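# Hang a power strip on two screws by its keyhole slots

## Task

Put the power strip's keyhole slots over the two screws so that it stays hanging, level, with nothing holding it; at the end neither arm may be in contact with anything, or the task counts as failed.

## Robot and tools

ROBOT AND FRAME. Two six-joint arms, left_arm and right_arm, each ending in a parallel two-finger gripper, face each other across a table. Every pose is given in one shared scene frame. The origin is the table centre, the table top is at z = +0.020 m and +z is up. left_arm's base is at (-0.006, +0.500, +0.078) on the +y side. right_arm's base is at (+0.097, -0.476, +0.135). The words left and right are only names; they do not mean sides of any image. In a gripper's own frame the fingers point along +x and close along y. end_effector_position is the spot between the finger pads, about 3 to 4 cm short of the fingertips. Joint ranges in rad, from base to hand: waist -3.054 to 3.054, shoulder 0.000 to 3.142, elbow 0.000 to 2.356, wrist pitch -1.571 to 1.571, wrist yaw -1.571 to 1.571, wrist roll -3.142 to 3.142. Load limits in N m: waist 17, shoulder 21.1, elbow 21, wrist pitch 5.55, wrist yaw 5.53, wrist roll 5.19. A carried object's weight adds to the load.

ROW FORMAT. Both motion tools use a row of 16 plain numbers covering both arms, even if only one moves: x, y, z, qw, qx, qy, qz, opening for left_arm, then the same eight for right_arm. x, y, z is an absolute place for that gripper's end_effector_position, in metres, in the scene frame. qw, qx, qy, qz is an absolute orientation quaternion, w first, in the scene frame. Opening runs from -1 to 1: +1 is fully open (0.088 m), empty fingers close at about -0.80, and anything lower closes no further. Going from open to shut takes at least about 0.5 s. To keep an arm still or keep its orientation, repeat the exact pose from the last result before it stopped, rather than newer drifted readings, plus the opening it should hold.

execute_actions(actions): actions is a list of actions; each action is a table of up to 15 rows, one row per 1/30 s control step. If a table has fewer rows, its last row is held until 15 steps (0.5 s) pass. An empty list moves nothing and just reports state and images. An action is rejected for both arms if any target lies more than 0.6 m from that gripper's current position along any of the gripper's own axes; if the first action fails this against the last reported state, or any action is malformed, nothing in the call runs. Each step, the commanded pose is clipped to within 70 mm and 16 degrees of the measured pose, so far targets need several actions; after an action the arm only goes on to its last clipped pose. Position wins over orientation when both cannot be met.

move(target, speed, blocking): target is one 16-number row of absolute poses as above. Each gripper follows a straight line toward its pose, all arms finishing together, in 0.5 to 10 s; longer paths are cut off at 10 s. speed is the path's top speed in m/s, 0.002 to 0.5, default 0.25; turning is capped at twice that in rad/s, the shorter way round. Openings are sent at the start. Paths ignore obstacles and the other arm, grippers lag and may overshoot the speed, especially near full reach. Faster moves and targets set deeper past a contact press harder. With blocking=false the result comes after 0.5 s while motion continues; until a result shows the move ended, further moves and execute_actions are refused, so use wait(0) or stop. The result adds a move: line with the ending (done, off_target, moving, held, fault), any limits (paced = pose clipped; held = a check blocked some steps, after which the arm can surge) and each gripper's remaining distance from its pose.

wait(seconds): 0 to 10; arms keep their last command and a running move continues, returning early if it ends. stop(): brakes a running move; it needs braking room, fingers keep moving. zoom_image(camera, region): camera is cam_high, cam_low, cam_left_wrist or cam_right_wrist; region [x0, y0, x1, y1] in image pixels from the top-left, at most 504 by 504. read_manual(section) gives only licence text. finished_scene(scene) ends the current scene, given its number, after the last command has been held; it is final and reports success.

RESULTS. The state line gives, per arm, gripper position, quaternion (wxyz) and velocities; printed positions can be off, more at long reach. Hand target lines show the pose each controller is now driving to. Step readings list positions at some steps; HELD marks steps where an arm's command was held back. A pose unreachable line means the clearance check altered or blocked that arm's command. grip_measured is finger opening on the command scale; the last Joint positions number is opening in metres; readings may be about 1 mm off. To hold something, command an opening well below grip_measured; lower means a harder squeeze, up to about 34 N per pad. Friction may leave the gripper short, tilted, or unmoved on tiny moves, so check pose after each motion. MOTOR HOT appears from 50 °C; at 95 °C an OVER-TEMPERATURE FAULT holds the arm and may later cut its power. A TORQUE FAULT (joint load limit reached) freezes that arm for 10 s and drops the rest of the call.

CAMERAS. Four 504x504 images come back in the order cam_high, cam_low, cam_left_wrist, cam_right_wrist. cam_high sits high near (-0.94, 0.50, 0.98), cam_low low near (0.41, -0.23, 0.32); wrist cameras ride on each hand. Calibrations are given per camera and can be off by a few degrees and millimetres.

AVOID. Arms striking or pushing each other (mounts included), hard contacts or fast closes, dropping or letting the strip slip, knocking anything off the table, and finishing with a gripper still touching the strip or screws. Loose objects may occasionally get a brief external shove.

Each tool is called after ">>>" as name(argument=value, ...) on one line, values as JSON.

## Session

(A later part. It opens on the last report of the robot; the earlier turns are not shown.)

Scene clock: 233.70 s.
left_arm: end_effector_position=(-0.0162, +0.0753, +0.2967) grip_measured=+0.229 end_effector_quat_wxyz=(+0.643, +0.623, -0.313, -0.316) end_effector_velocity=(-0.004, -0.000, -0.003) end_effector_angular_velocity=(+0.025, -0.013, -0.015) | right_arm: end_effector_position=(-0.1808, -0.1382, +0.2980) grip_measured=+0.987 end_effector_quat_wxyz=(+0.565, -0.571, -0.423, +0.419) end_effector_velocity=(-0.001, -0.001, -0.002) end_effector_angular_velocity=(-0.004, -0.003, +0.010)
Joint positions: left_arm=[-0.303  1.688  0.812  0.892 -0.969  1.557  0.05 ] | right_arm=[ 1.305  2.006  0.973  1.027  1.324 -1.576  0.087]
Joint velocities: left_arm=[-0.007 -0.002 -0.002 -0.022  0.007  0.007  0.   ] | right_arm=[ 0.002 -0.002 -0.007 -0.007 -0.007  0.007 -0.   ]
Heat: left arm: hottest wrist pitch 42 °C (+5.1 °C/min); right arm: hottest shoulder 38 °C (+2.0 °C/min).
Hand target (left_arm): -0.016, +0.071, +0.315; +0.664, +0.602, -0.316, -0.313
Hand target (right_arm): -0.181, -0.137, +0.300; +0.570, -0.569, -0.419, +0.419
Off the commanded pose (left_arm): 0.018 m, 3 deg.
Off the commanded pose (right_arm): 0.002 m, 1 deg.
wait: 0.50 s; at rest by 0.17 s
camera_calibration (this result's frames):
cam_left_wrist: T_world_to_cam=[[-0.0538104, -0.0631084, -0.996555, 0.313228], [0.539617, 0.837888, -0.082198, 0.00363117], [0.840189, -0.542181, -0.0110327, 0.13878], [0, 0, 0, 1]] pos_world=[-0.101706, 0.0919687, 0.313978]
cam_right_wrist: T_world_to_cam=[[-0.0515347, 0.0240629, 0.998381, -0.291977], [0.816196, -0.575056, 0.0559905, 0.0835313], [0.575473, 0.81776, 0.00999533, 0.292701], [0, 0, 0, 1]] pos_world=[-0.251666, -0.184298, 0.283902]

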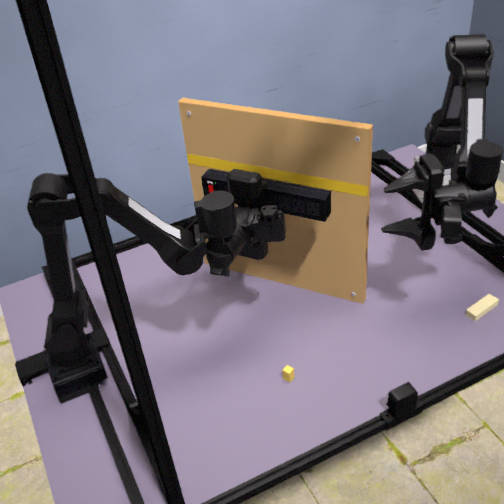

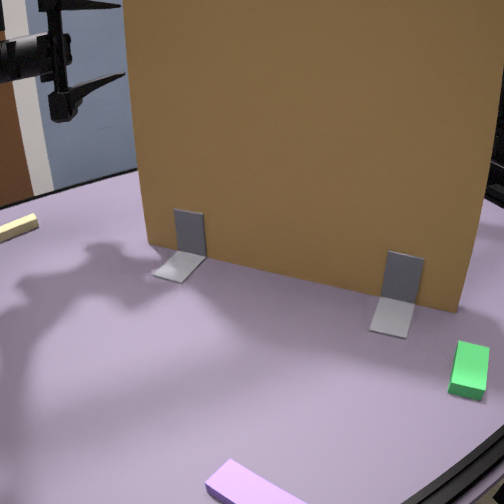

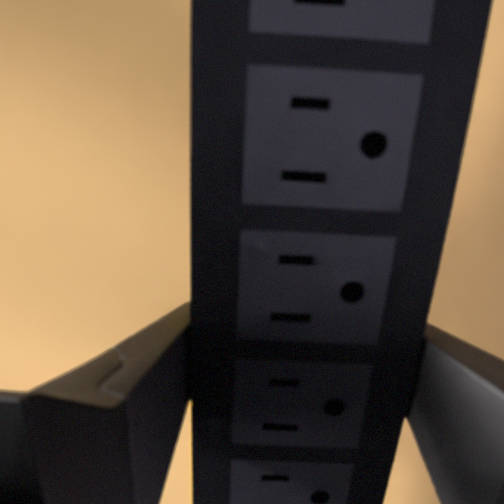

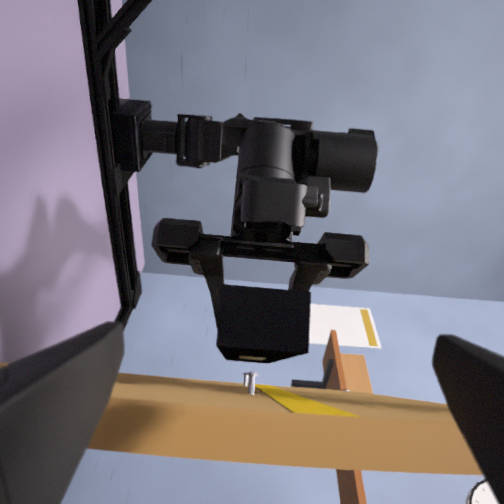

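>>> execute_actions(actions=[[[-0.0156,0.0696,0.3147,0.6644,0.6023,-0.3158,-0.3136,-0.4,-0.181,-0.137,0.30,0.5695,-0.5695,-0.4191,0.4191,1],[-0.0149,0.0686,0.3149,0.6644,0.6023,-0.3158,-0.3136,-0.4,-0.181,-0.137,0.30,0.5695,-0.5695,-0.4191,0.4191,1],[-0.0141,0.0676,0.315,0.6644,0.6023,-0.3158,-0.3136,-0.4,-0.181,-0.137,0.30,0.5695,-0.5695,-0.4191,0.4191,1],[-0.0133,0.0667,0.3151,0.6644,0.6023,-0.3158,-0.3136,-0.4,-0.181,-0.137,0.30,0.5695,-0.5695,-0.4191,0.4191,1],[-0.0126,0.0657,0.3152,0.6644,0.6023,-0.3158,-0.3136,-0.4,-0.181,-0.137,0.30,0.5695,-0.5695,-0.4191,0.4191,1],[-0.0118,0.0647,0.3153,0.6644,0.6023,-0.3158,-0.3136,-0.4,-0.181,-0.137,0.30,0.5695,-0.5695,-0.4191,0.4191,1],[-0.011,0.0637,0.3154,0.6644,0.6023,-0.3158,-0.3136,-0.4,-0.181,-0.137,0.30,0.5695,-0.5695,-0.4191,0.4191,1],[-0.0103,0.0627,0.3155,0.6644,0.6023,-0.3158,-0.3136,-0.4,-0.181,-0.137,0.30,0.5695,-0.5695,-0.4191,0.4191,1]]])

>>> zoom_image(camera="cam_right_wrist", region=[190, 280, 330, 420])

Scene clock: 240.77 s.
left_arm: end_effector_position=(-0.0101, +0.0679, +0.2976) grip_measured=+0.229 end_effector_quat_wxyz=(+0.645, +0.622, -0.312, -0.315) end_effector_velocity=(-0.001, -0.004, -0.002) end_effector_angular_velocity=(-0.006, +0.015, -0.005) | right_arm: end_effector_position=(-0.1809, -0.1381, +0.2981) grip_measured=+0.987 end_effector_quat_wxyz=(+0.565, -0.571, -0.423, +0.419) end_effector_velocity=(+0.002, +0.001, -0.001) end_effector_angular_velocity=(-0.011, -0.022, -0.010)
Joint positions: left_arm=[-0.278  1.705  0.836  0.886 -0.946  1.554  0.05 ] | right_arm=[ 1.305  2.006  0.973  1.027  1.324 -1.576  0.087]
Joint velocities: left_arm=[ 0.002  0.012  0.012 -0.007  0.007 -0.022  0.   ] | right_arm=[-0.002 -0.002  0.002 -0.022  0.007 -0.007 -0.   ]
Heat: left arm: hottest wrist pitch 42 °C (+5.1 °C/min); right arm: hottest shoulder 38 °C (+2.0 °C/min).
Hand target (left_arm): -0.010, +0.063, +0.315; +0.663, +0.602, -0.316, -0.313
Hand target (right_arm): -0.181, -0.137, +0.300; +0.569, -0.569, -0.419, +0.419
Off the commanded pose (left_arm): 0.019 m, 3 deg.
Off the commanded pose (right_arm): 0.002 m, 1 deg.
Step readings (end_effector_position):
0: left_arm (-0.0163, +0.0752, +0.2966) | right_arm (-0.1809, -0.1381, +0.2981)
1: left_arm (-0.0162, +0.0750, +0.2967) | right_arm (-0.1809, -0.1381, +0.2981)
2: left_arm (-0.0161, +0.0748, +0.2967) | right_arm (-0.1809, -0.1381, +0.2981)
4: left_arm (-0.0154, +0.0738, +0.2969) | right_arm (-0.1809, -0.1381, +0.2981)
8: left_arm (-0.0129, +0.0707, +0.2978) | right_arm (-0.1809, -0.1381, +0.2981)
15: end_effector_position above
camera_calibration (this result's frames):
cam_left_wrist: T_world_to_cam=[[-0.0560018, -0.0658719, -0.996255, 0.314094], [0.538167, 0.838471, -0.0856909, 0.0075642], [0.840976, -0.540951, -0.0115058, 0.12973], [0, 0, 0, 1]] pos_world=[-0.0955806, 0.0845251, 0.315059]
cam_right_wrist: T_world_to_cam=[[-0.0512085, 0.0238663, 0.998403, -0.292063], [0.816214, -0.575067, 0.0556106, 0.0837088], [0.575476, 0.817758, 0.00996833, 0.292713], [0, 0, 0, 1]] pos_world=[-0.25173, -0.184259, 0.284024]

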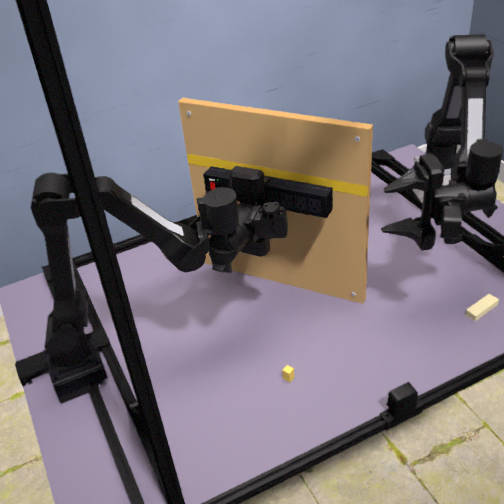

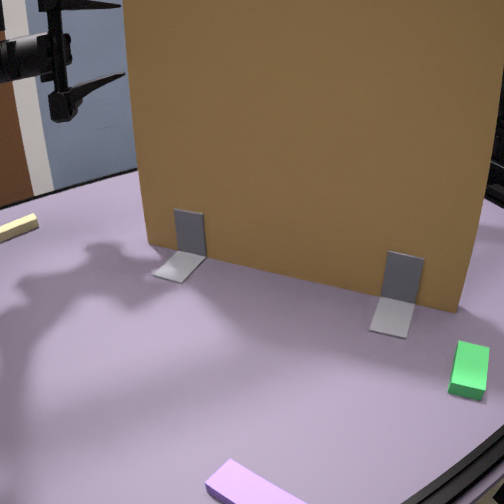

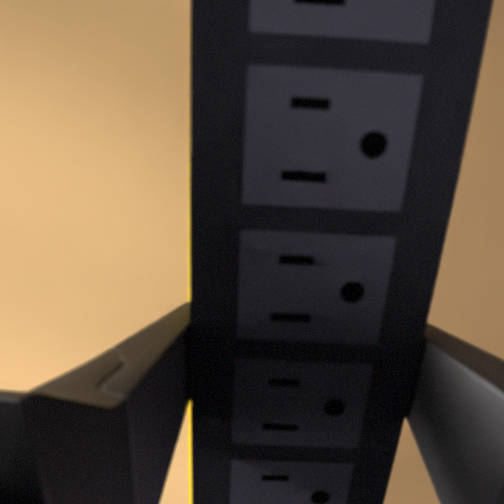

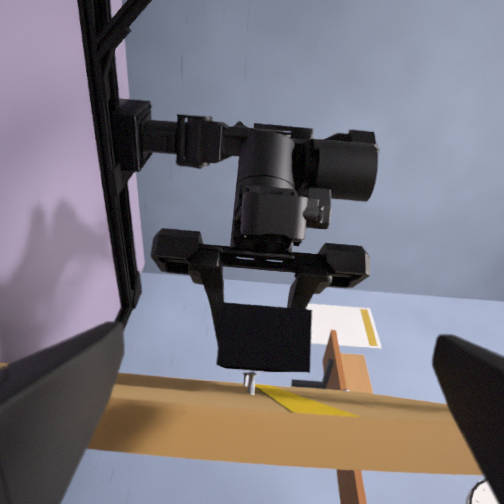

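Region (190, 280, 330, 420) of cam_right_wrist's 504x504 image, scaled by 3.600, with more detail than that image has.

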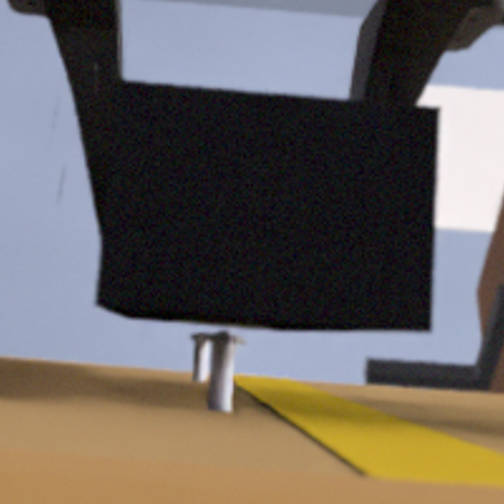

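>>> execute_actions(actions=[[[-0.0103,0.0627,0.3158,0.6623,0.6034,-0.3177,-0.314,-0.4,-0.181,-0.137,0.30,0.5695,-0.5695,-0.4191,0.4191,1],[-0.0103,0.0627,0.316,0.6603,0.6045,-0.3195,-0.3143,-0.4,-0.181,-0.137,0.30,0.5695,-0.5695,-0.4191,0.4191,1],[-0.0103,0.0627,0.316,0.6603,0.6045,-0.3195,-0.3143,-0.4,-0.181,-0.137,0.30,0.5695,-0.5695,-0.4191,0.4191,1],[-0.0097,0.0619,0.316,0.6603,0.6045,-0.3195,-0.3143,-0.4,-0.181,-0.137,0.30,0.5695,-0.5695,-0.4191,0.4191,1],[-0.0091,0.0611,0.316,0.6603,0.6045,-0.3195,-0.3143,-0.4,-0.181,-0.137,0.30,0.5695,-0.5695,-0.4191,0.4191,1],[-0.0085,0.0603,0.316,0.6603,0.6045,-0.3195,-0.3143,-0.4,-0.181,-0.137,0.30,0.5695,-0.5695,-0.4191,0.4191,1],[-0.0079,0.0595,0.316,0.6603,0.6045,-0.3195,-0.3143,-0.4,-0.181,-0.137,0.30,0.5695,-0.5695,-0.4191,0.4191,1],[-0.0073,0.0587,0.316,0.6603,0.6045,-0.3195,-0.3143,-0.4,-0.181,-0.137,0.30,0.5695,-0.5695,-0.4191,0.4191,1],[-0.0066,0.0579,0.316,0.6603,0.6045,-0.3195,-0.3143,-0.4,-0.181,-0.137,0.30,0.5695,-0.5695,-0.4191,0.4191,1],[-0.006,0.0571,0.316,0.6603,0.6045,-0.3195,-0.3143,-0.4,-0.181,-0.137,0.30,0.5695,-0.5695,-0.4191,0.4191,1]]])

>>> wait(seconds=0.3)

>>> zoom_image(camera="cam_right_wrist", region=[190, 280, 330, 420])

Scene clock: 250.30 s.
left_arm: end_effector_position=(-0.0094, +0.0651, +0.2973) grip_measured=+0.229 end_effector_quat_wxyz=(+0.641, +0.624, -0.315, -0.318) end_effector_velocity=(-0.000, +0.001, -0.003) end_effector_angular_velocity=(+0.007, +0.002, +0.005) | right_arm: end_effector_position=(-0.1809, -0.1381, +0.2982) grip_measured=+0.987 end_effector_quat_wxyz=(+0.565, -0.571, -0.423, +0.419) end_effector_velocity=(+0.000, +0.001, -0.004) end_effector_angular_velocity=(-0.020, -0.044, +0.005)
Joint positions: left_arm=[-0.272  1.709  0.843  0.88  -0.931  1.557  0.05 ] | right_arm=[ 1.305  2.006  0.974  1.027  1.324 -1.576  0.087]
Joint velocities: left_arm=[-0.002  0.002 -0.002 -0.007 -0.007 -0.007 -0.   ] | right_arm=[-0.002  0.002 -0.002 -0.022 -0.007 -0.022 -0.   ]
Heat: left arm: hottest wrist pitch 42 °C (+4.0 °C/min); right arm: hottest shoulder 38 °C (+2.0 °C/min).
Hand target (left_arm): -0.006, +0.058, +0.316; +0.659, +0.604, -0.320, -0.314
Hand target (right_arm): -0.181, -0.137, +0.300; +0.570, -0.569, -0.419, +0.419
Off the commanded pose (left_arm): 0.021 m, 3 deg.
Off the commanded pose (right_arm): 0.002 m, 1 deg.
Step readings (end_effector_position):
0: left_arm (-0.0103, +0.0673, +0.2977) | right_arm (-0.1809, -0.1381, +0.2982)
1: left_arm (-0.0102, +0.0672, +0.2976) | right_arm (-0.1809, -0.1381, +0.2982)
2: left_arm (-0.0103, +0.0671, +0.2976) | right_arm (-0.1809, -0.1381, +0.2982)
4: left_arm (-0.0104, +0.0667, +0.2975) | right_arm (-0.1809, -0.1381, +0.2982)
8: left_arm (-0.0095, +0.0656, +0.2976) | right_arm (-0.1809, -0.1381, +0.2982)
15: end_effector_position above
camera_calibration (this result's frames):
cam_left_wrist: T_world_to_cam=[[-0.0529699, -0.0598893, -0.996799, 0.313423], [0.54514, 0.834604, -0.0791131, 0.0078866], [0.83667, -0.547585, -0.0115609, 0.127959], [0, 0, 0, 1]] pos_world=[-0.0947569, 0.082257, 0.314523]
cam_right_wrist: T_world_to_cam=[[-0.0508822, 0.0236697, 0.998424, -0.292149], [0.816232, -0.575078, 0.0552307, 0.0838863], [0.575479, 0.817756, 0.00994133, 0.292725], [0, 0, 0, 1]] pos_world=[-0.251793, -0.184221, 0.284145]

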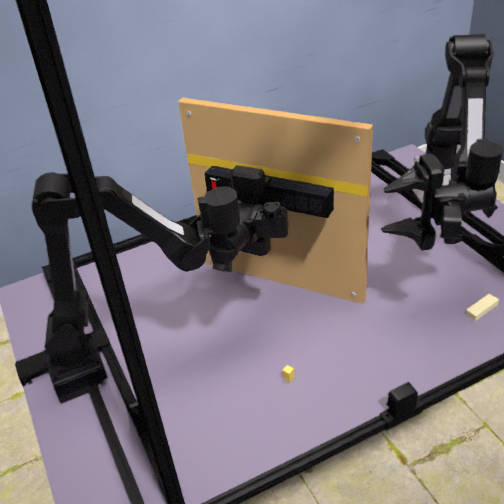

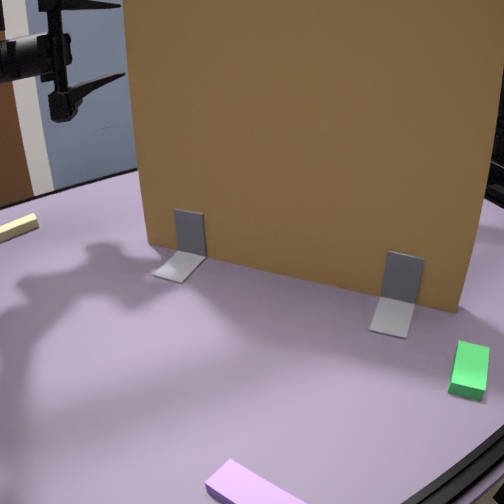

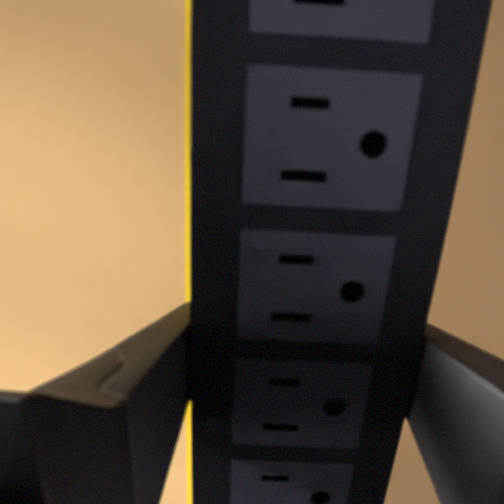

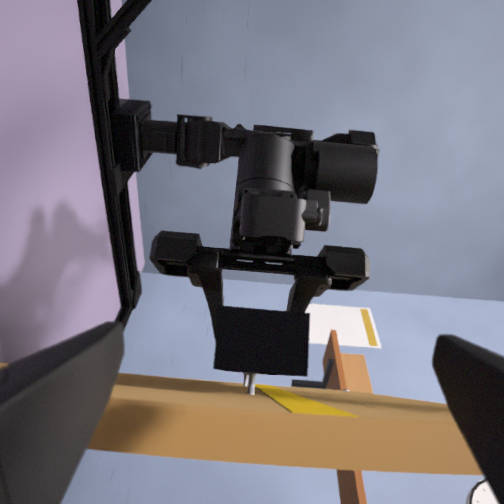

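Scene clock: 250.60 s.
left_arm: end_effector_position=(-0.0094, +0.0650, +0.2973) grip_measured=+0.229 end_effector_quat_wxyz=(+0.641, +0.624, -0.315, -0.318) end_effector_velocity=(-0.002, -0.000, -0.001) end_effector_angular_velocity=(+0.003, +0.004, -0.010) | right_arm: end_effector_position=(-0.1809, -0.1381, +0.2982) grip_measured=+0.987 end_effector_quat_wxyz=(+0.565, -0.571, -0.423, +0.419) end_effector_velocity=(+0.002, +0.002, -0.002) end_effector_angular_velocity=(-0.018, -0.040, +0.000)
Joint positions: left_arm=[-0.272  1.71   0.843  0.88  -0.931  1.557  0.05 ] | right_arm=[ 1.305  2.006  0.974  1.027  1.324 -1.575  0.087]
Joint velocities: left_arm=[-0.002 -0.002 -0.002 -0.007  0.007 -0.007  0.   ] | right_arm=[-0.007 -0.002 -0.002 -0.022 -0.007 -0.022 -0.   ]
Heat: left arm: hottest wrist pitch 42 °C (+4.0 °C/min); right arm: hottest shoulder 38 °C (+2.0 °C/min).
Hand target (left_arm): -0.006, +0.058, +0.316; +0.659, +0.604, -0.319, -0.314
Hand target (right_arm): -0.181, -0.137, +0.300; +0.570, -0.569, -0.419, +0.419
Off the commanded pose (left_arm): 0.021 m, 3 deg.
Off the commanded pose (right_arm): 0.002 m, 1 deg.
wait: 0.30 s; at rest by 0.17 s
camera_calibration (this result's frames):
cam_left_wrist: T_world_to_cam=[[-0.0529699, -0.0598893, -0.996799, 0.313402], [0.54514, 0.834604, -0.0791131, 0.00798075], [0.83667, -0.547585, -0.0115609, 0.12793], [0, 0, 0, 1]] pos_world=[-0.0947852, 0.0821614, 0.314509]
cam_right_wrist: T_world_to_cam=[[-0.0505179, 0.0235587, 0.998445, -0.292104], [0.816252, -0.575085, 0.0548689, 0.0839969], [0.575483, 0.817754, 0.00982222, 0.292761], [0, 0, 0, 1]] pos_world=[-0.251798, -0.18422, 0.284166]

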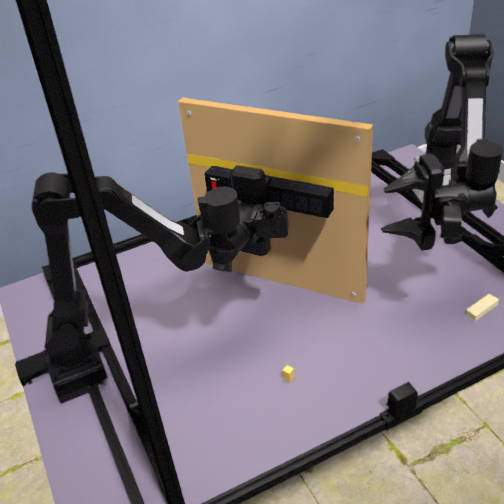

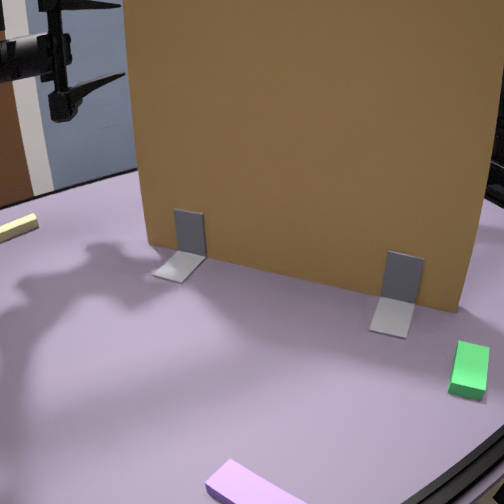

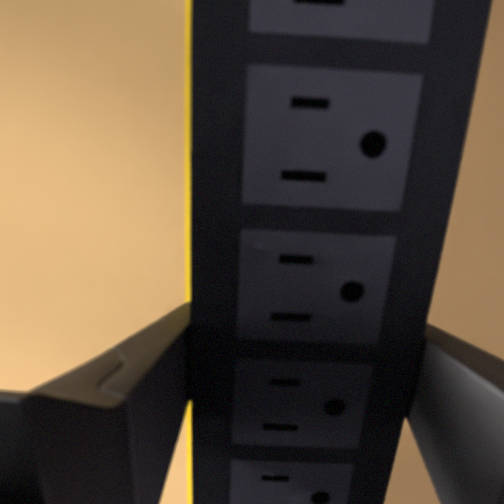

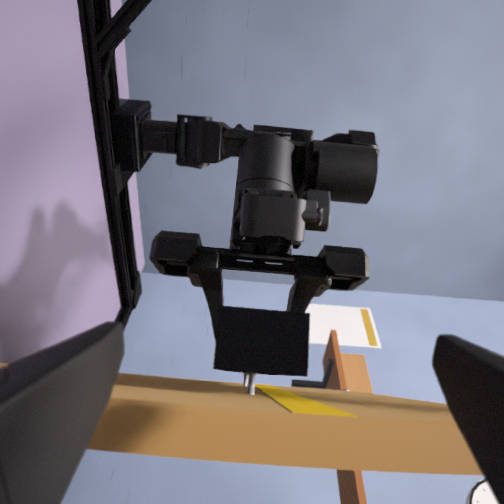

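Region (190, 280, 330, 420) of cam_right_wrist's 504x504 image, scaled by 3.600, with more detail than that image has.

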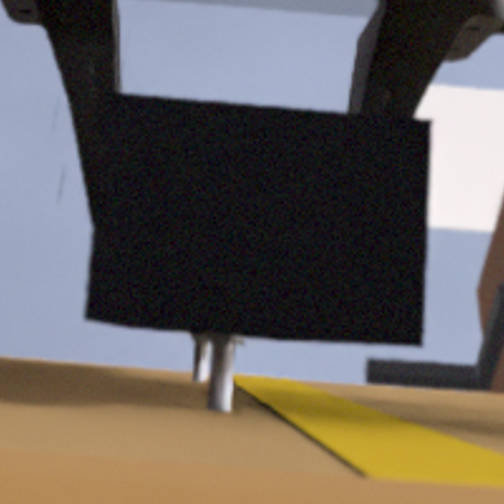

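>>> zoom_image(camera="cam_high", region=[180, 140, 340, 260])

Region (180, 140, 340, 260) of cam_high's 504x504 image, scaled by 3.150, with more detail than that image has; it fills the top 378 rows of this view, and the rest is white.

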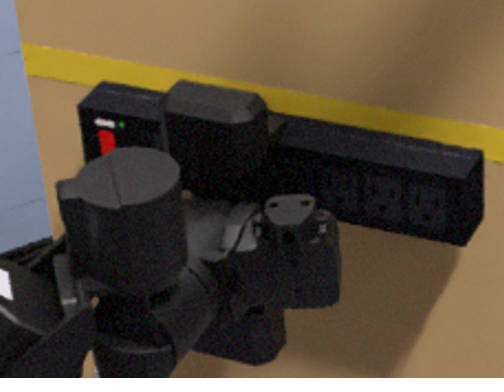

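>>> execute_actions(actions=[[[-0.007,0.0584,0.316,0.6603,0.6045,-0.3195,-0.3143,-0.4,-0.181,-0.137,0.30,0.5695,-0.5695,-0.4191,0.4191,1],[-0.0078,0.0595,0.316,0.6603,0.6045,-0.3195,-0.3143,-0.4,-0.181,-0.137,0.30,0.5695,-0.5695,-0.4191,0.4191,1],[-0.0078,0.0595,0.316,0.6603,0.6045,-0.3195,-0.3143,-0.4,-0.181,-0.137,0.30,0.5695,-0.5695,-0.4191,0.4191,1],[-0.0072,0.06,0.317,0.6617,0.6048,-0.319,-0.3115,-0.4,-0.181,-0.137,0.30,0.5695,-0.5695,-0.4191,0.4191,1],[-0.0072,0.06,0.317,0.6617,0.6048,-0.319,-0.3115,-0.4,-0.181,-0.137,0.30,0.5695,-0.5695,-0.4191,0.4191,1],[-0.0066,0.0604,0.318,0.663,0.605,-0.3186,-0.3087,-0.4,-0.181,-0.137,0.30,0.5695,-0.5695,-0.4191,0.4191,1]]])

>>> zoom_image(camera="cam_right_wrist", region=[190, 280, 330, 420])

Scene clock: 260.40 s.
left_arm: end_effector_position=(-0.0097, +0.0650, +0.2981) grip_measured=+0.229 end_effector_quat_wxyz=(+0.640, +0.625, -0.317, -0.316) end_effector_velocity=(-0.000, +0.001, -0.003) end_effector_angular_velocity=(+0.017, -0.000, +0.005) | right_arm: end_effector_position=(-0.1810, -0.1381, +0.2983) grip_measured=+0.987 end_effector_quat_wxyz=(+0.565, -0.571, -0.422, +0.419) end_effector_velocity=(+0.002, +0.001, -0.001) end_effector_angular_velocity=(-0.007, -0.008, -0.010)
Joint positions: left_arm=[-0.272  1.71   0.843  0.884 -0.932  1.567  0.05 ] | right_arm=[ 1.305  2.006  0.974  1.027  1.324 -1.575  0.087]
Joint velocities: left_arm=[-0.002 -0.002 -0.002 -0.022 -0.007 -0.007  0.   ] | right_arm=[-0.002 -0.002  0.002 -0.022  0.007  0.007 -0.   ]
Heat: left arm: hottest wrist pitch 42 °C (+3.0 °C/min); right arm: hottest shoulder 39 °C (+3.0 °C/min).
Hand target (left_arm): -0.007, +0.061, +0.318; +0.662, +0.604, -0.318, -0.308
Hand target (right_arm): -0.181, -0.137, +0.300; +0.570, -0.570, -0.419, +0.419
Off the commanded pose (left_arm): 0.021 m, 4 deg.
Off the commanded pose (right_arm): 0.002 m, 1 deg.
Step readings (end_effector_position):
0: left_arm (-0.0095, +0.0649, +0.2973) | right_arm (-0.1810, -0.1381, +0.2983)
1: left_arm (-0.0095, +0.0649, +0.2973) | right_arm (-0.1810, -0.1381, +0.2983)
2: left_arm (-0.0095, +0.0649, +0.2973) | right_arm (-0.1810, -0.1381, +0.2983)
4: left_arm (-0.0094, +0.0649, +0.2973) | right_arm (-0.1810, -0.1381, +0.2983)
8: left_arm (-0.0097, +0.0649, +0.2977) | right_arm (-0.1810, -0.1381, +0.2983)
15: end_effector_position above
camera_calibration (this result's frames):
cam_left_wrist: T_world_to_cam=[[-0.0464707, -0.0586974, -0.997194, 0.314253], [0.545565, 0.834745, -0.0745594, 0.00683439], [0.836779, -0.547499, -0.00676791, 0.126721], [0, 0, 0, 1]] pos_world=[-0.0951624, 0.0821204, 0.314739]
cam_right_wrist: T_world_to_cam=[[-0.0501837, 0.0233798, 0.998466, -0.292183], [0.81605, -0.575407, 0.0544888, 0.0840373], [0.575798, 0.817533, 0.00979698, 0.292781], [0, 0, 0, 1]] pos_world=[-0.251824, -0.184171, 0.284288]

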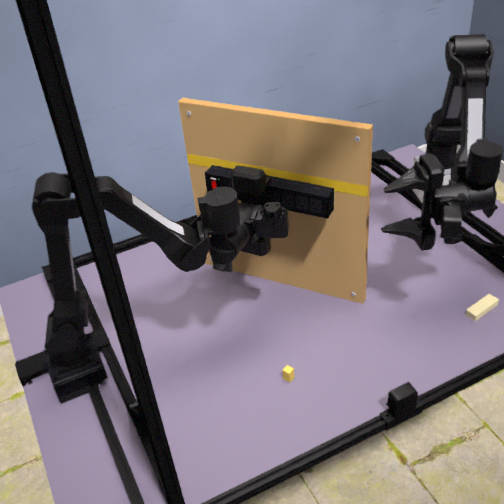

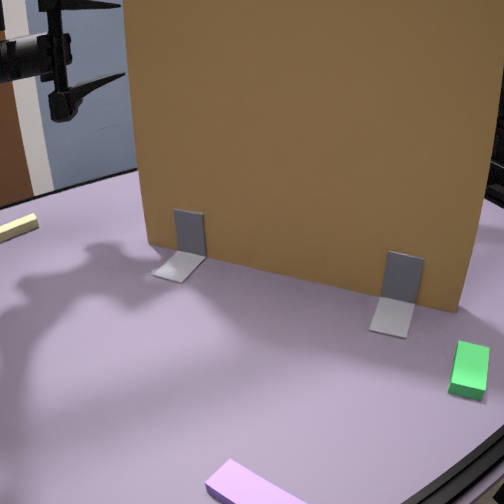

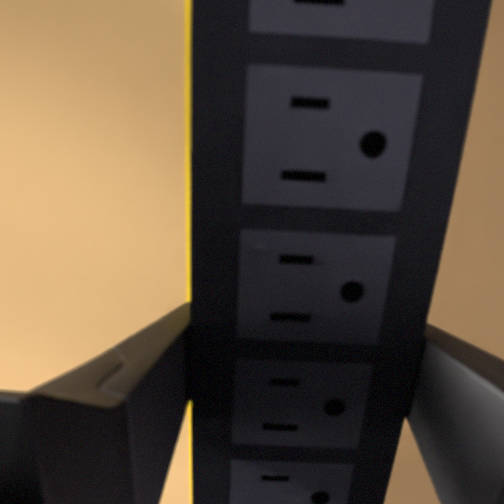

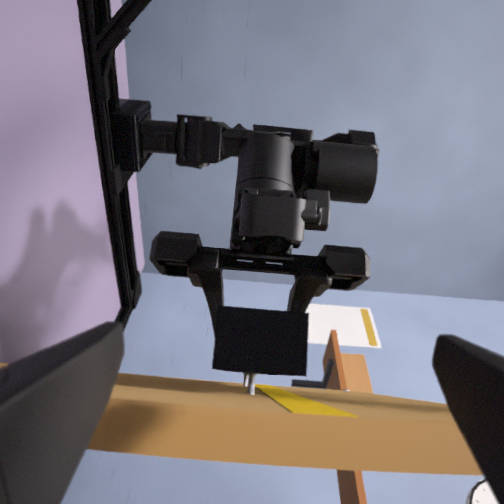

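Region (190, 280, 330, 420) of cam_right_wrist's 504x504 image, scaled by 3.600, with more detail than that image has.

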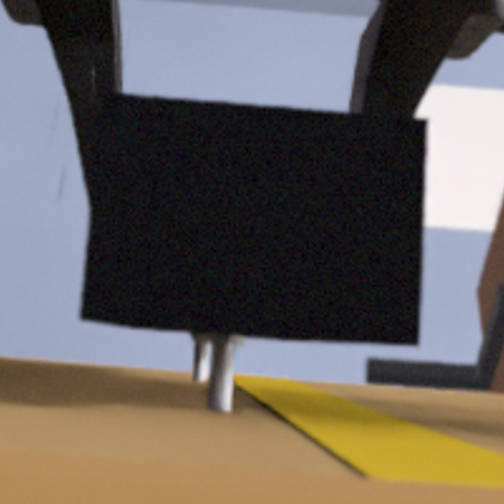

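>>> execute_actions(actions=[[[-0.0097,0.0632,0.317,0.6621,0.6038,-0.3176,-0.3137,-0.4,-0.181,-0.137,0.30,0.5695,-0.5695,-0.4191,0.4191,1],[-0.0121,0.0664,0.3162,0.6621,0.6038,-0.3176,-0.3137,-0.4,-0.181,-0.137,0.30,0.5695,-0.5695,-0.4191,0.4191,1],[-0.0146,0.0695,0.3162,0.6621,0.6038,-0.3176,-0.3137,-0.4,-0.181,-0.137,0.30,0.5695,-0.5695,-0.4191,0.4191,1],[-0.017,0.0727,0.3162,0.6621,0.6038,-0.3176,-0.3137,-0.4,-0.181,-0.137,0.30,0.5695,-0.5695,-0.4191,0.4191,1],[-0.0195,0.0759,0.3162,0.6621,0.6038,-0.3176,-0.3137,-0.4,-0.181,-0.137,0.30,0.5695,-0.5695,-0.4191,0.4191,1],[-0.0219,0.079,0.3162,0.6621,0.6038,-0.3176,-0.3137,-0.4,-0.181,-0.137,0.30,0.5695,-0.5695,-0.4191,0.4191,1],[-0.0244,0.0822,0.3162,0.6621,0.6038,-0.3176,-0.3137,-0.4,-0.181,-0.137,0.30,0.5695,-0.5695,-0.4191,0.4191,1],[-0.0268,0.0854,0.3162,0.6621,0.6038,-0.3176,-0.3137,-0.4,-0.181,-0.137,0.30,0.5695,-0.5695,-0.4191,0.4191,1],[-0.028,0.087,0.3162,0.6621,0.6038,-0.3176,-0.3137,-0.4,-0.181,-0.137,0.30,0.5695,-0.5695,-0.4191,0.4191,1]],[[-0.0268,0.0854,0.3162,0.6621,0.6038,-0.3176,-0.3137,-0.4,-0.181,-0.137,0.30,0.5695,-0.5695,-0.4191,0.4191,1],[-0.0256,0.0838,0.3162,0.6621,0.6038,-0.3176,-0.3137,-0.4,-0.181,-0.137,0.30,0.5695,-0.5695,-0.4191,0.4191,1],[-0.0244,0.0822,0.3162,0.6621,0.6038,-0.3176,-0.3137,-0.4,-0.181,-0.137,0.30,0.5695,-0.5695,-0.4191,0.4191,1],[-0.0231,0.0806,0.3162,0.6621,0.6038,-0.3176,-0.3137,-0.4,-0.181,-0.137,0.30,0.5695,-0.5695,-0.4191,0.4191,1],[-0.0219,0.079,0.3162,0.6621,0.6038,-0.3176,-0.3137,-0.4,-0.181,-0.137,0.30,0.5695,-0.5695,-0.4191,0.4191,1],[-0.0207,0.0775,0.3162,0.6621,0.6038,-0.3176,-0.3137,-0.4,-0.181,-0.137,0.30,0.5695,-0.5695,-0.4191,0.4191,1],[-0.0195,0.0759,0.3162,0.6621,0.6038,-0.3176,-0.3137,-0.4,-0.181,-0.137,0.30,0.5695,-0.5695,-0.4191,0.4191,1],[-0.0183,0.0743,0.3162,0.6621,0.6038,-0.3176,-0.3137,-0.4,-0.181,-0.137,0.30,0.5695,-0.5695,-0.4191,0.4191,1],[-0.017,0.0727,0.3162,0.6621,0.6038,-0.3176,-0.3137,-0.4,-0.181,-0.137,0.30,0.5695,-0.5695,-0.4191,0.4191,1],[-0.0158,0.0711,0.3162,0.6621,0.6038,-0.3176,-0.3137,-0.4,-0.181,-0.137,0.30,0.5695,-0.5695,-0.4191,0.4191,1],[-0.0146,0.0695,0.3162,0.6621,0.6038,-0.3176,-0.3137,-0.4,-0.181,-0.137,0.30,0.5695,-0.5695,-0.4191,0.4191,1],[-0.0134,0.068,0.3162,0.6621,0.6038,-0.3176,-0.3137,-0.4,-0.181,-0.137,0.30,0.5695,-0.5695,-0.4191,0.4191,1],[-0.0121,0.0664,0.3162,0.6621,0.6038,-0.3176,-0.3137,-0.4,-0.181,-0.137,0.30,0.5695,-0.5695,-0.4191,0.4191,1]]])

>>> wait(seconds=0.5)

>>> zoom_image(camera="cam_right_wrist", region=[190, 280, 330, 420])

>>> zoom_image(camera="cam_high", region=[180, 140, 340, 260])

Scene clock: 284.67 s.
left_arm: end_effector_position=(-0.0134, +0.0744, +0.2991) grip_measured=+0.229 end_effector_quat_wxyz=(+0.643, +0.623, -0.314, -0.315) end_effector_velocity=(+0.028, -0.026, +0.007) end_effector_angular_velocity=(-0.025, +0.029, +0.034) | right_arm: end_effector_position=(-0.1810, -0.1380, +0.2984) grip_measured=+0.987 end_effector_quat_wxyz=(+0.566, -0.571, -0.422, +0.419) end_effector_velocity=(+0.003, -0.000, +0.003) end_effector_angular_velocity=(+0.004, +0.003, -0.010)
Joint positions: left_arm=[-0.294  1.683  0.815  0.889 -0.96   1.562  0.05 ] | right_arm=[ 1.305  2.006  0.975  1.027  1.324 -1.575  0.087]
Joint velocities: left_arm=[ 0.1    0.056  0.095 -0.037  0.066 -0.037  0.   ] | right_arm=[-0.002 -0.007 -0.002  0.007  0.007 -0.007  0.   ]
Heat: left arm: hottest wrist pitch 45 °C (+4.0 °C/min); right arm: hottest shoulder 39 °C (+2.0 °C/min).
Hand target (left_arm): -0.012, +0.067, +0.316; +0.661, +0.603, -0.317, -0.313
Hand target (right_arm): -0.181, -0.137, +0.300; +0.570, -0.569, -0.419, +0.419
Off the commanded pose (left_arm): 0.019 m, 3 deg.
Off the commanded pose (right_arm): 0.002 m, 1 deg.
Step readings (end_effector_position; steps 1 to 15: 1st action; 16 to 30: 2nd action):
0: left_arm (-0.0097, +0.0649, +0.2979) | right_arm (-0.1810, -0.1380, +0.2984)
1: left_arm (-0.0097, +0.0649, +0.2979) | right_arm (-0.1810, -0.1380, +0.2984)
2: left_arm (-0.0098, +0.0649, +0.2979) | right_arm (-0.1810, -0.1380, +0.2984)
4: left_arm (-0.0106, +0.0654, +0.2979) | right_arm (-0.1810, -0.1380, +0.2984)
8: left_arm (-0.0172, +0.0717, +0.2962) | right_arm (-0.1810, -0.1380, +0.2984)
15: left_arm (-0.0281, +0.0816, +0.2962) | right_arm (-0.1810, -0.1380, +0.2984)
16: left_arm (-0.0280, +0.0819, +0.2965) | right_arm (-0.1810, -0.1380, +0.2984)
17: left_arm (-0.0279, +0.0820, +0.2966) | right_arm (-0.1810, -0.1380, +0.2984)
19: left_arm (-0.0276, +0.0820, +0.2966) | right_arm (-0.1810, -0.1380, +0.2984)
23: left_arm (-0.0232, +0.0809, +0.2968) | right_arm (-0.1810, -0.1380, +0.2984)
30: end_effector_position above
camera_calibration (this result's frames):
cam_left_wrist: T_world_to_cam=[[-0.0511407, -0.0644935, -0.996607, 0.315884], [0.540113, 0.837596, -0.0819193, 0.00300616], [0.840037, -0.54247, -0.0080015, 0.135113], [0, 0, 0, 1]] pos_world=[-0.098969, 0.0911492, 0.31614]
cam_right_wrist: T_world_to_cam=[[-0.0498574, 0.0231831, 0.998487, -0.292268], [0.816068, -0.575418, 0.0541089, 0.0842149], [0.575802, 0.817531, 0.00976983, 0.292793], [0, 0, 0, 1]] pos_world=[-0.251888, -0.184133, 0.284409]

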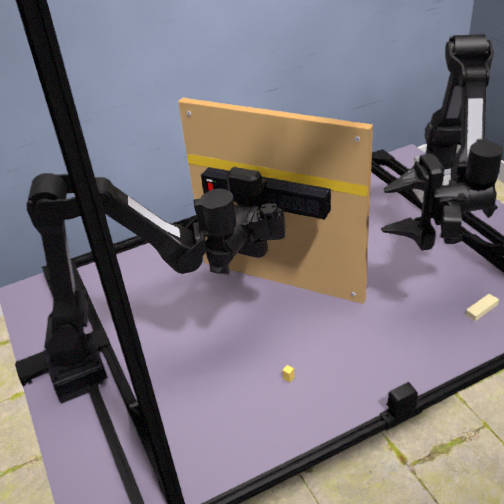

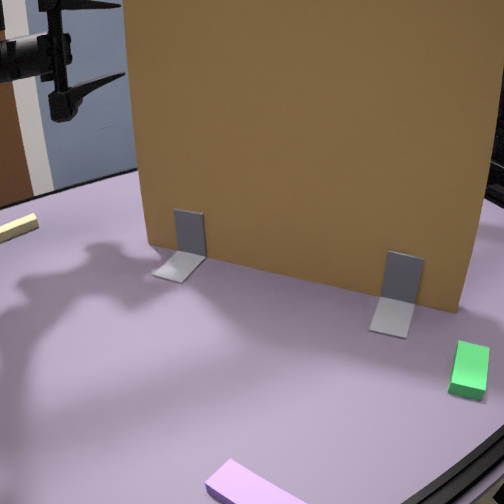

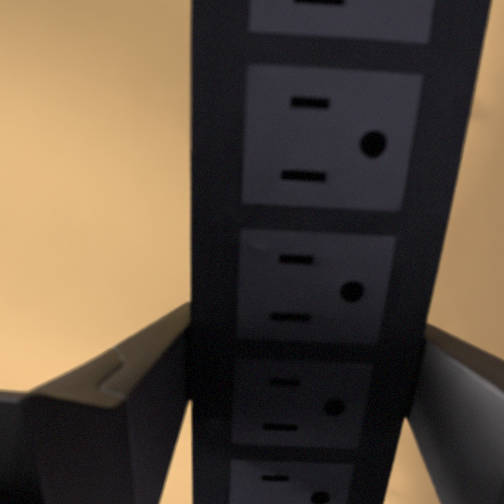

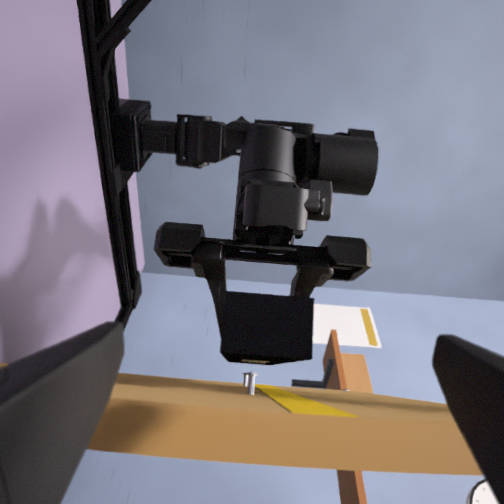

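Scene clock: 285.17 s.
left_arm: end_effector_position=(-0.0120, +0.0714, +0.2985) grip_measured=+0.229 end_effector_quat_wxyz=(+0.642, +0.624, -0.314, -0.316) end_effector_velocity=(-0.000, -0.001, -0.001) end_effector_angular_velocity=(+0.003, +0.004, -0.005) | right_arm: end_effector_position=(-0.1810, -0.1380, +0.2984) grip_measured=+0.987 end_effector_quat_wxyz=(+0.566, -0.571, -0.422, +0.419) end_effector_velocity=(-0.000, +0.001, +0.002) end_effector_angular_velocity=(+0.004, +0.003, +0.005)
Joint positions: left_arm=[-0.286  1.691  0.824  0.885 -0.95   1.56   0.05 ] | right_arm=[ 1.305  2.006  0.975  1.027  1.324 -1.575  0.087]
Joint velocities: left_arm=[ 0.002  0.002  0.002 -0.007  0.007 -0.007  0.   ] | right_arm=[-0.002 -0.002  0.002  0.007 -0.007 -0.007 -0.   ]
Heat: left arm: hottest wrist pitch 45 °C (+4.0 °C/min); right arm: hottest shoulder 39 °C (+2.0 °C/min).
Hand target (left_arm): -0.012, +0.067, +0.316; +0.661, +0.603, -0.317, -0.313
Hand target (right_arm): -0.181, -0.137, +0.300; +0.569, -0.569, -0.419, +0.419
Off the commanded pose (left_arm): 0.018 m, 3 deg.
Off the commanded pose (right_arm): 0.002 m, 1 deg.
wait: 0.50 s; at rest by 0.27 s
camera_calibration (this result's frames):
cam_left_wrist: T_world_to_cam=[[-0.0515912, -0.0623172, -0.996722, 0.314962], [0.54202, 0.836515, -0.0803562, 0.00434386], [0.83878, -0.544389, -0.00937962, 0.132812], [0, 0, 0, 1]] pos_world=[-0.0975056, 0.0882955, 0.315525]
cam_right_wrist: T_world_to_cam=[[-0.0498574, 0.0231831, 0.998487, -0.292268], [0.816068, -0.575418, 0.0541089, 0.0842149], [0.575802, 0.817531, 0.00976983, 0.292793], [0, 0, 0, 1]] pos_world=[-0.251888, -0.184133, 0.284409]

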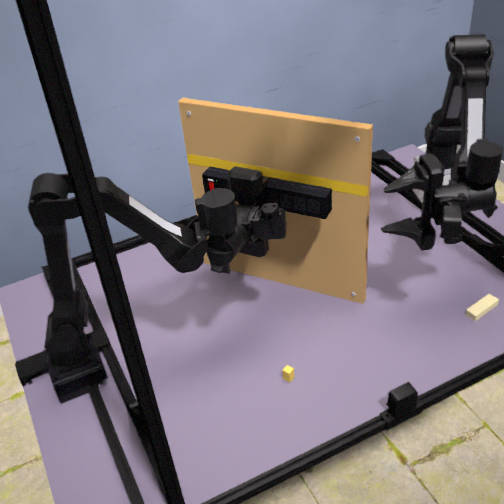

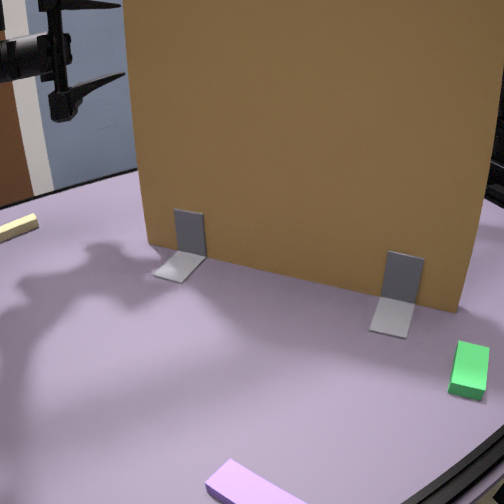

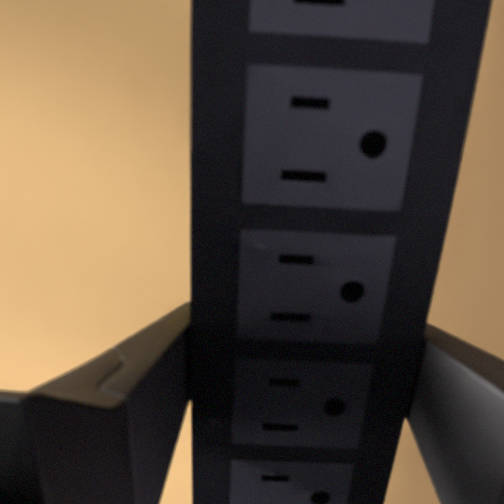

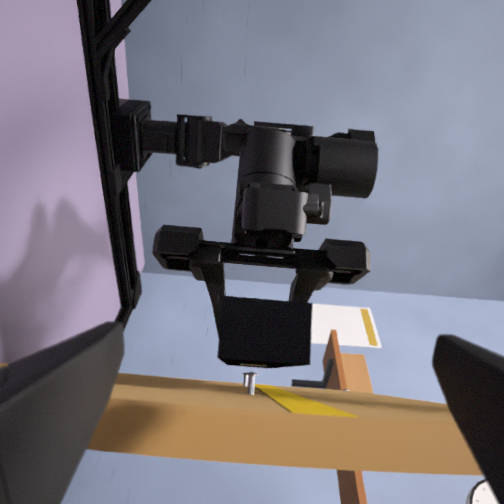

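Region (190, 280, 330, 420) of cam_right_wrist's 504x504 image, scaled by 3.600, with more detail than that image has.

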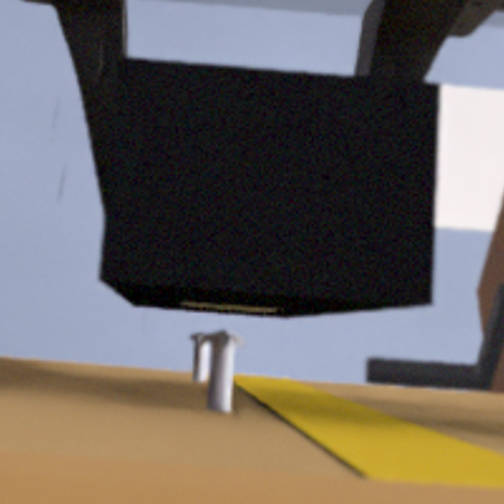

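Region (180, 140, 340, 260) of cam_high's 504x504 image, scaled by 3.150, with more detail than that image has; it fills the top 378 rows of this view, and the rest is white.

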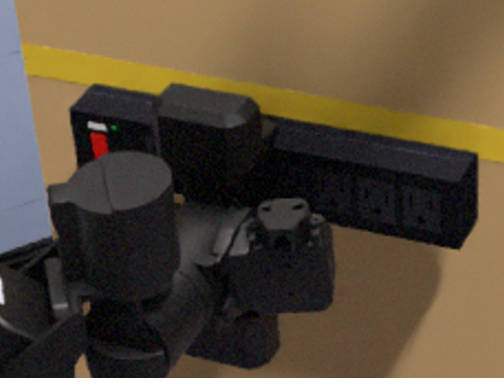

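>>> execute_actions(actions=[[[-0.0115,0.0656,0.3161,0.6621,0.6038,-0.3176,-0.3137,-0.4,-0.181,-0.137,0.30,0.5695,-0.5695,-0.4191,0.4191,1],[-0.0109,0.0648,0.316,0.6621,0.6038,-0.3176,-0.3137,-0.4,-0.181,-0.137,0.30,0.5695,-0.5695,-0.4191,0.4191,1],[-0.0103,0.064,0.3159,0.6621,0.6038,-0.3176,-0.3137,-0.4,-0.181,-0.137,0.30,0.5695,-0.5695,-0.4191,0.4191,1],[-0.0097,0.0632,0.3158,0.6621,0.6038,-0.3176,-0.3137,-0.4,-0.181,-0.137,0.30,0.5695,-0.5695,-0.4191,0.4191,1],[-0.0091,0.0624,0.3158,0.6621,0.6038,-0.3176,-0.3137,-0.4,-0.181,-0.137,0.30,0.5695,-0.5695,-0.4191,0.4191,1],[-0.0085,0.0616,0.3158,0.6621,0.6038,-0.3176,-0.3137,-0.4,-0.181,-0.137,0.30,0.5695,-0.5695,-0.4191,0.4191,1],[-0.0079,0.0608,0.3158,0.6621,0.6038,-0.3176,-0.3137,-0.4,-0.181,-0.137,0.30,0.5695,-0.5695,-0.4191,0.4191,1],[-0.0073,0.06,0.3158,0.6621,0.6038,-0.3176,-0.3137,-0.4,-0.181,-0.137,0.30,0.5695,-0.5695,-0.4191,0.4191,1],[-0.0067,0.0592,0.3158,0.6621,0.6038,-0.3176,-0.3137,-0.4,-0.181,-0.137,0.30,0.5695,-0.5695,-0.4191,0.4191,1],[-0.006,0.0584,0.3158,0.6621,0.6038,-0.3176,-0.3137,-0.4,-0.181,-0.137,0.30,0.5695,-0.5695,-0.4191,0.4191,1],[-0.0054,0.0576,0.3158,0.6621,0.6038,-0.3176,-0.3137,-0.4,-0.181,-0.137,0.30,0.5695,-0.5695,-0.4191,0.4191,1]]])

>>> zoom_image(camera="cam_right_wrist", region=[190, 280, 330, 420])

Scene clock: 291.60 s.
left_arm: end_effector_position=(-0.0078, +0.0652, +0.2978) grip_measured=+0.229 end_effector_quat_wxyz=(+0.642, +0.623, -0.314, -0.317) end_effector_velocity=(-0.000, +0.000, -0.004) end_effector_angular_velocity=(+0.026, -0.012, +0.005) | right_arm: end_effector_position=(-0.1809, -0.1379, +0.2985) grip_measured=+0.987 end_effector_quat_wxyz=(+0.566, -0.571, -0.422, +0.419) end_effector_velocity=(+0.000, +0.001, -0.000) end_effector_angular_velocity=(-0.006, -0.013, +0.005)
Joint positions: left_arm=[-0.268  1.708  0.842  0.881 -0.929  1.557  0.05 ] | right_arm=[ 1.305  2.006  0.975  1.027  1.324 -1.575  0.087]
Joint velocities: left_arm=[-0.002  0.002  0.002 -0.022 -0.007  0.007 -0.   ] | right_arm=[-0.002 -0.002 -0.002 -0.007 -0.007 -0.007 -0.   ]
Heat: left arm: hottest wrist pitch 44 °C (+2.0 °C/min); right arm: hottest shoulder 40 °C (+2.0 °C/min).
Hand target (left_arm): -0.005, +0.059, +0.316; +0.661, +0.603, -0.318, -0.313
Hand target (right_arm): -0.181, -0.137, +0.300; +0.570, -0.570, -0.419, +0.419
Off the commanded pose (left_arm): 0.020 m, 3 deg.
Off the commanded pose (right_arm): 0.002 m, 1 deg.
Step readings (end_effector_position):
0: left_arm (-0.0119, +0.0713, +0.2984) | right_arm (-0.1811, -0.1380, +0.2985)
1: left_arm (-0.0120, +0.0712, +0.2984) | right_arm (-0.1811, -0.1380, +0.2985)
2: left_arm (-0.0119, +0.0709, +0.2985) | right_arm (-0.1811, -0.1380, +0.2985)
4: left_arm (-0.0113, +0.0700, +0.2986) | right_arm (-0.1811, -0.1380, +0.2985)
8: left_arm (-0.0094, +0.0674, +0.2982) | right_arm (-0.1811, -0.1380, +0.2985)
15: end_effector_position above
camera_calibration (this result's frames):
cam_left_wrist: T_world_to_cam=[[-0.0527571, -0.061365, -0.99672, 0.314097], [0.543549, 0.835536, -0.0802118, 0.00727492], [0.837718, -0.545998, -0.0107256, 0.126409], [0, 0, 0, 1]] pos_world=[-0.0932782, 0.082215, 0.315006]
cam_right_wrist: T_world_to_cam=[[-0.0494843, 0.0230909, 0.998508, -0.292287], [0.815868, -0.575735, 0.0537471, 0.0842632], [0.576117, 0.81731, 0.00965072, 0.292698], [0, 0, 0, 1]] pos_world=[-0.25184, -0.183963, 0.284497]

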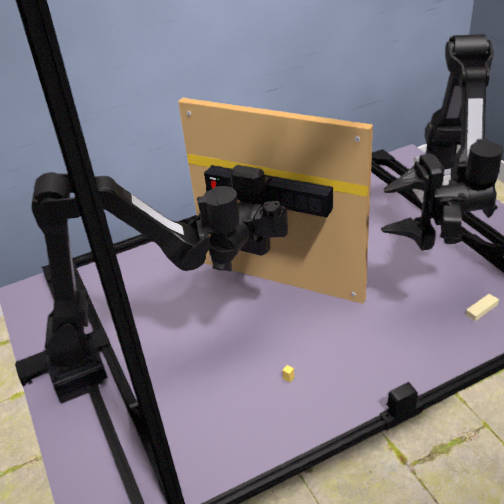

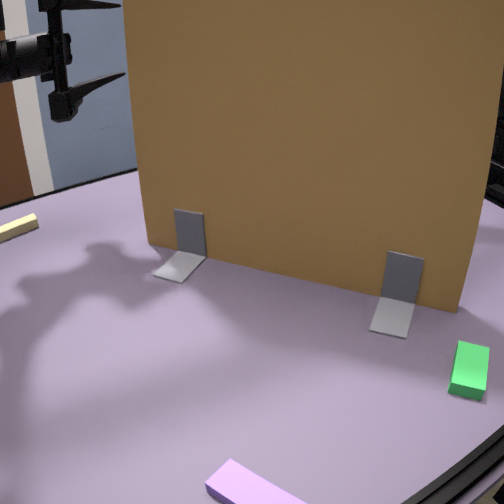

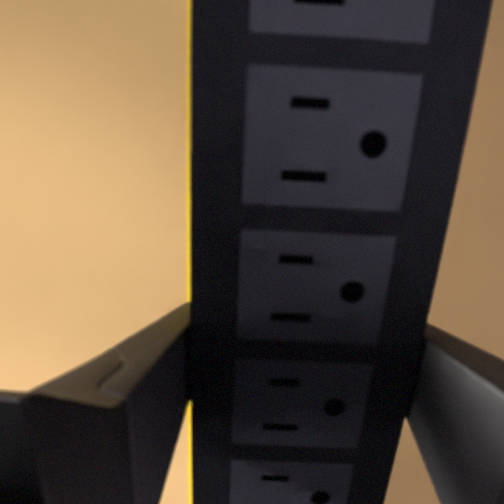

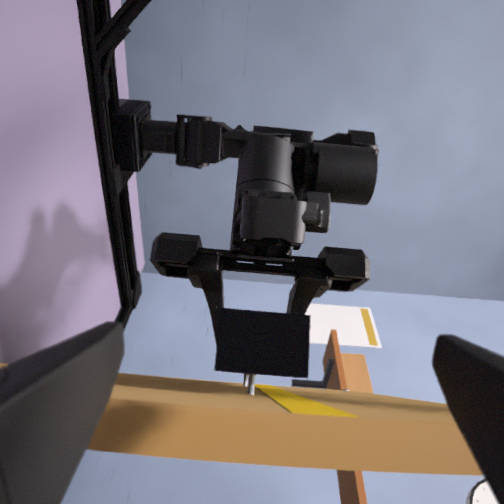

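Region (190, 280, 330, 420) of cam_right_wrist's 504x504 image, scaled by 3.600, with more detail than that image has.

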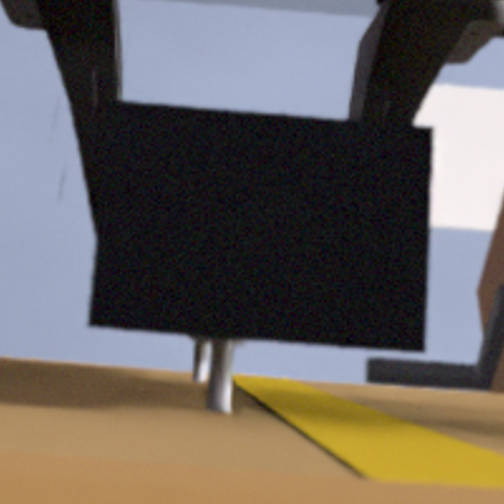

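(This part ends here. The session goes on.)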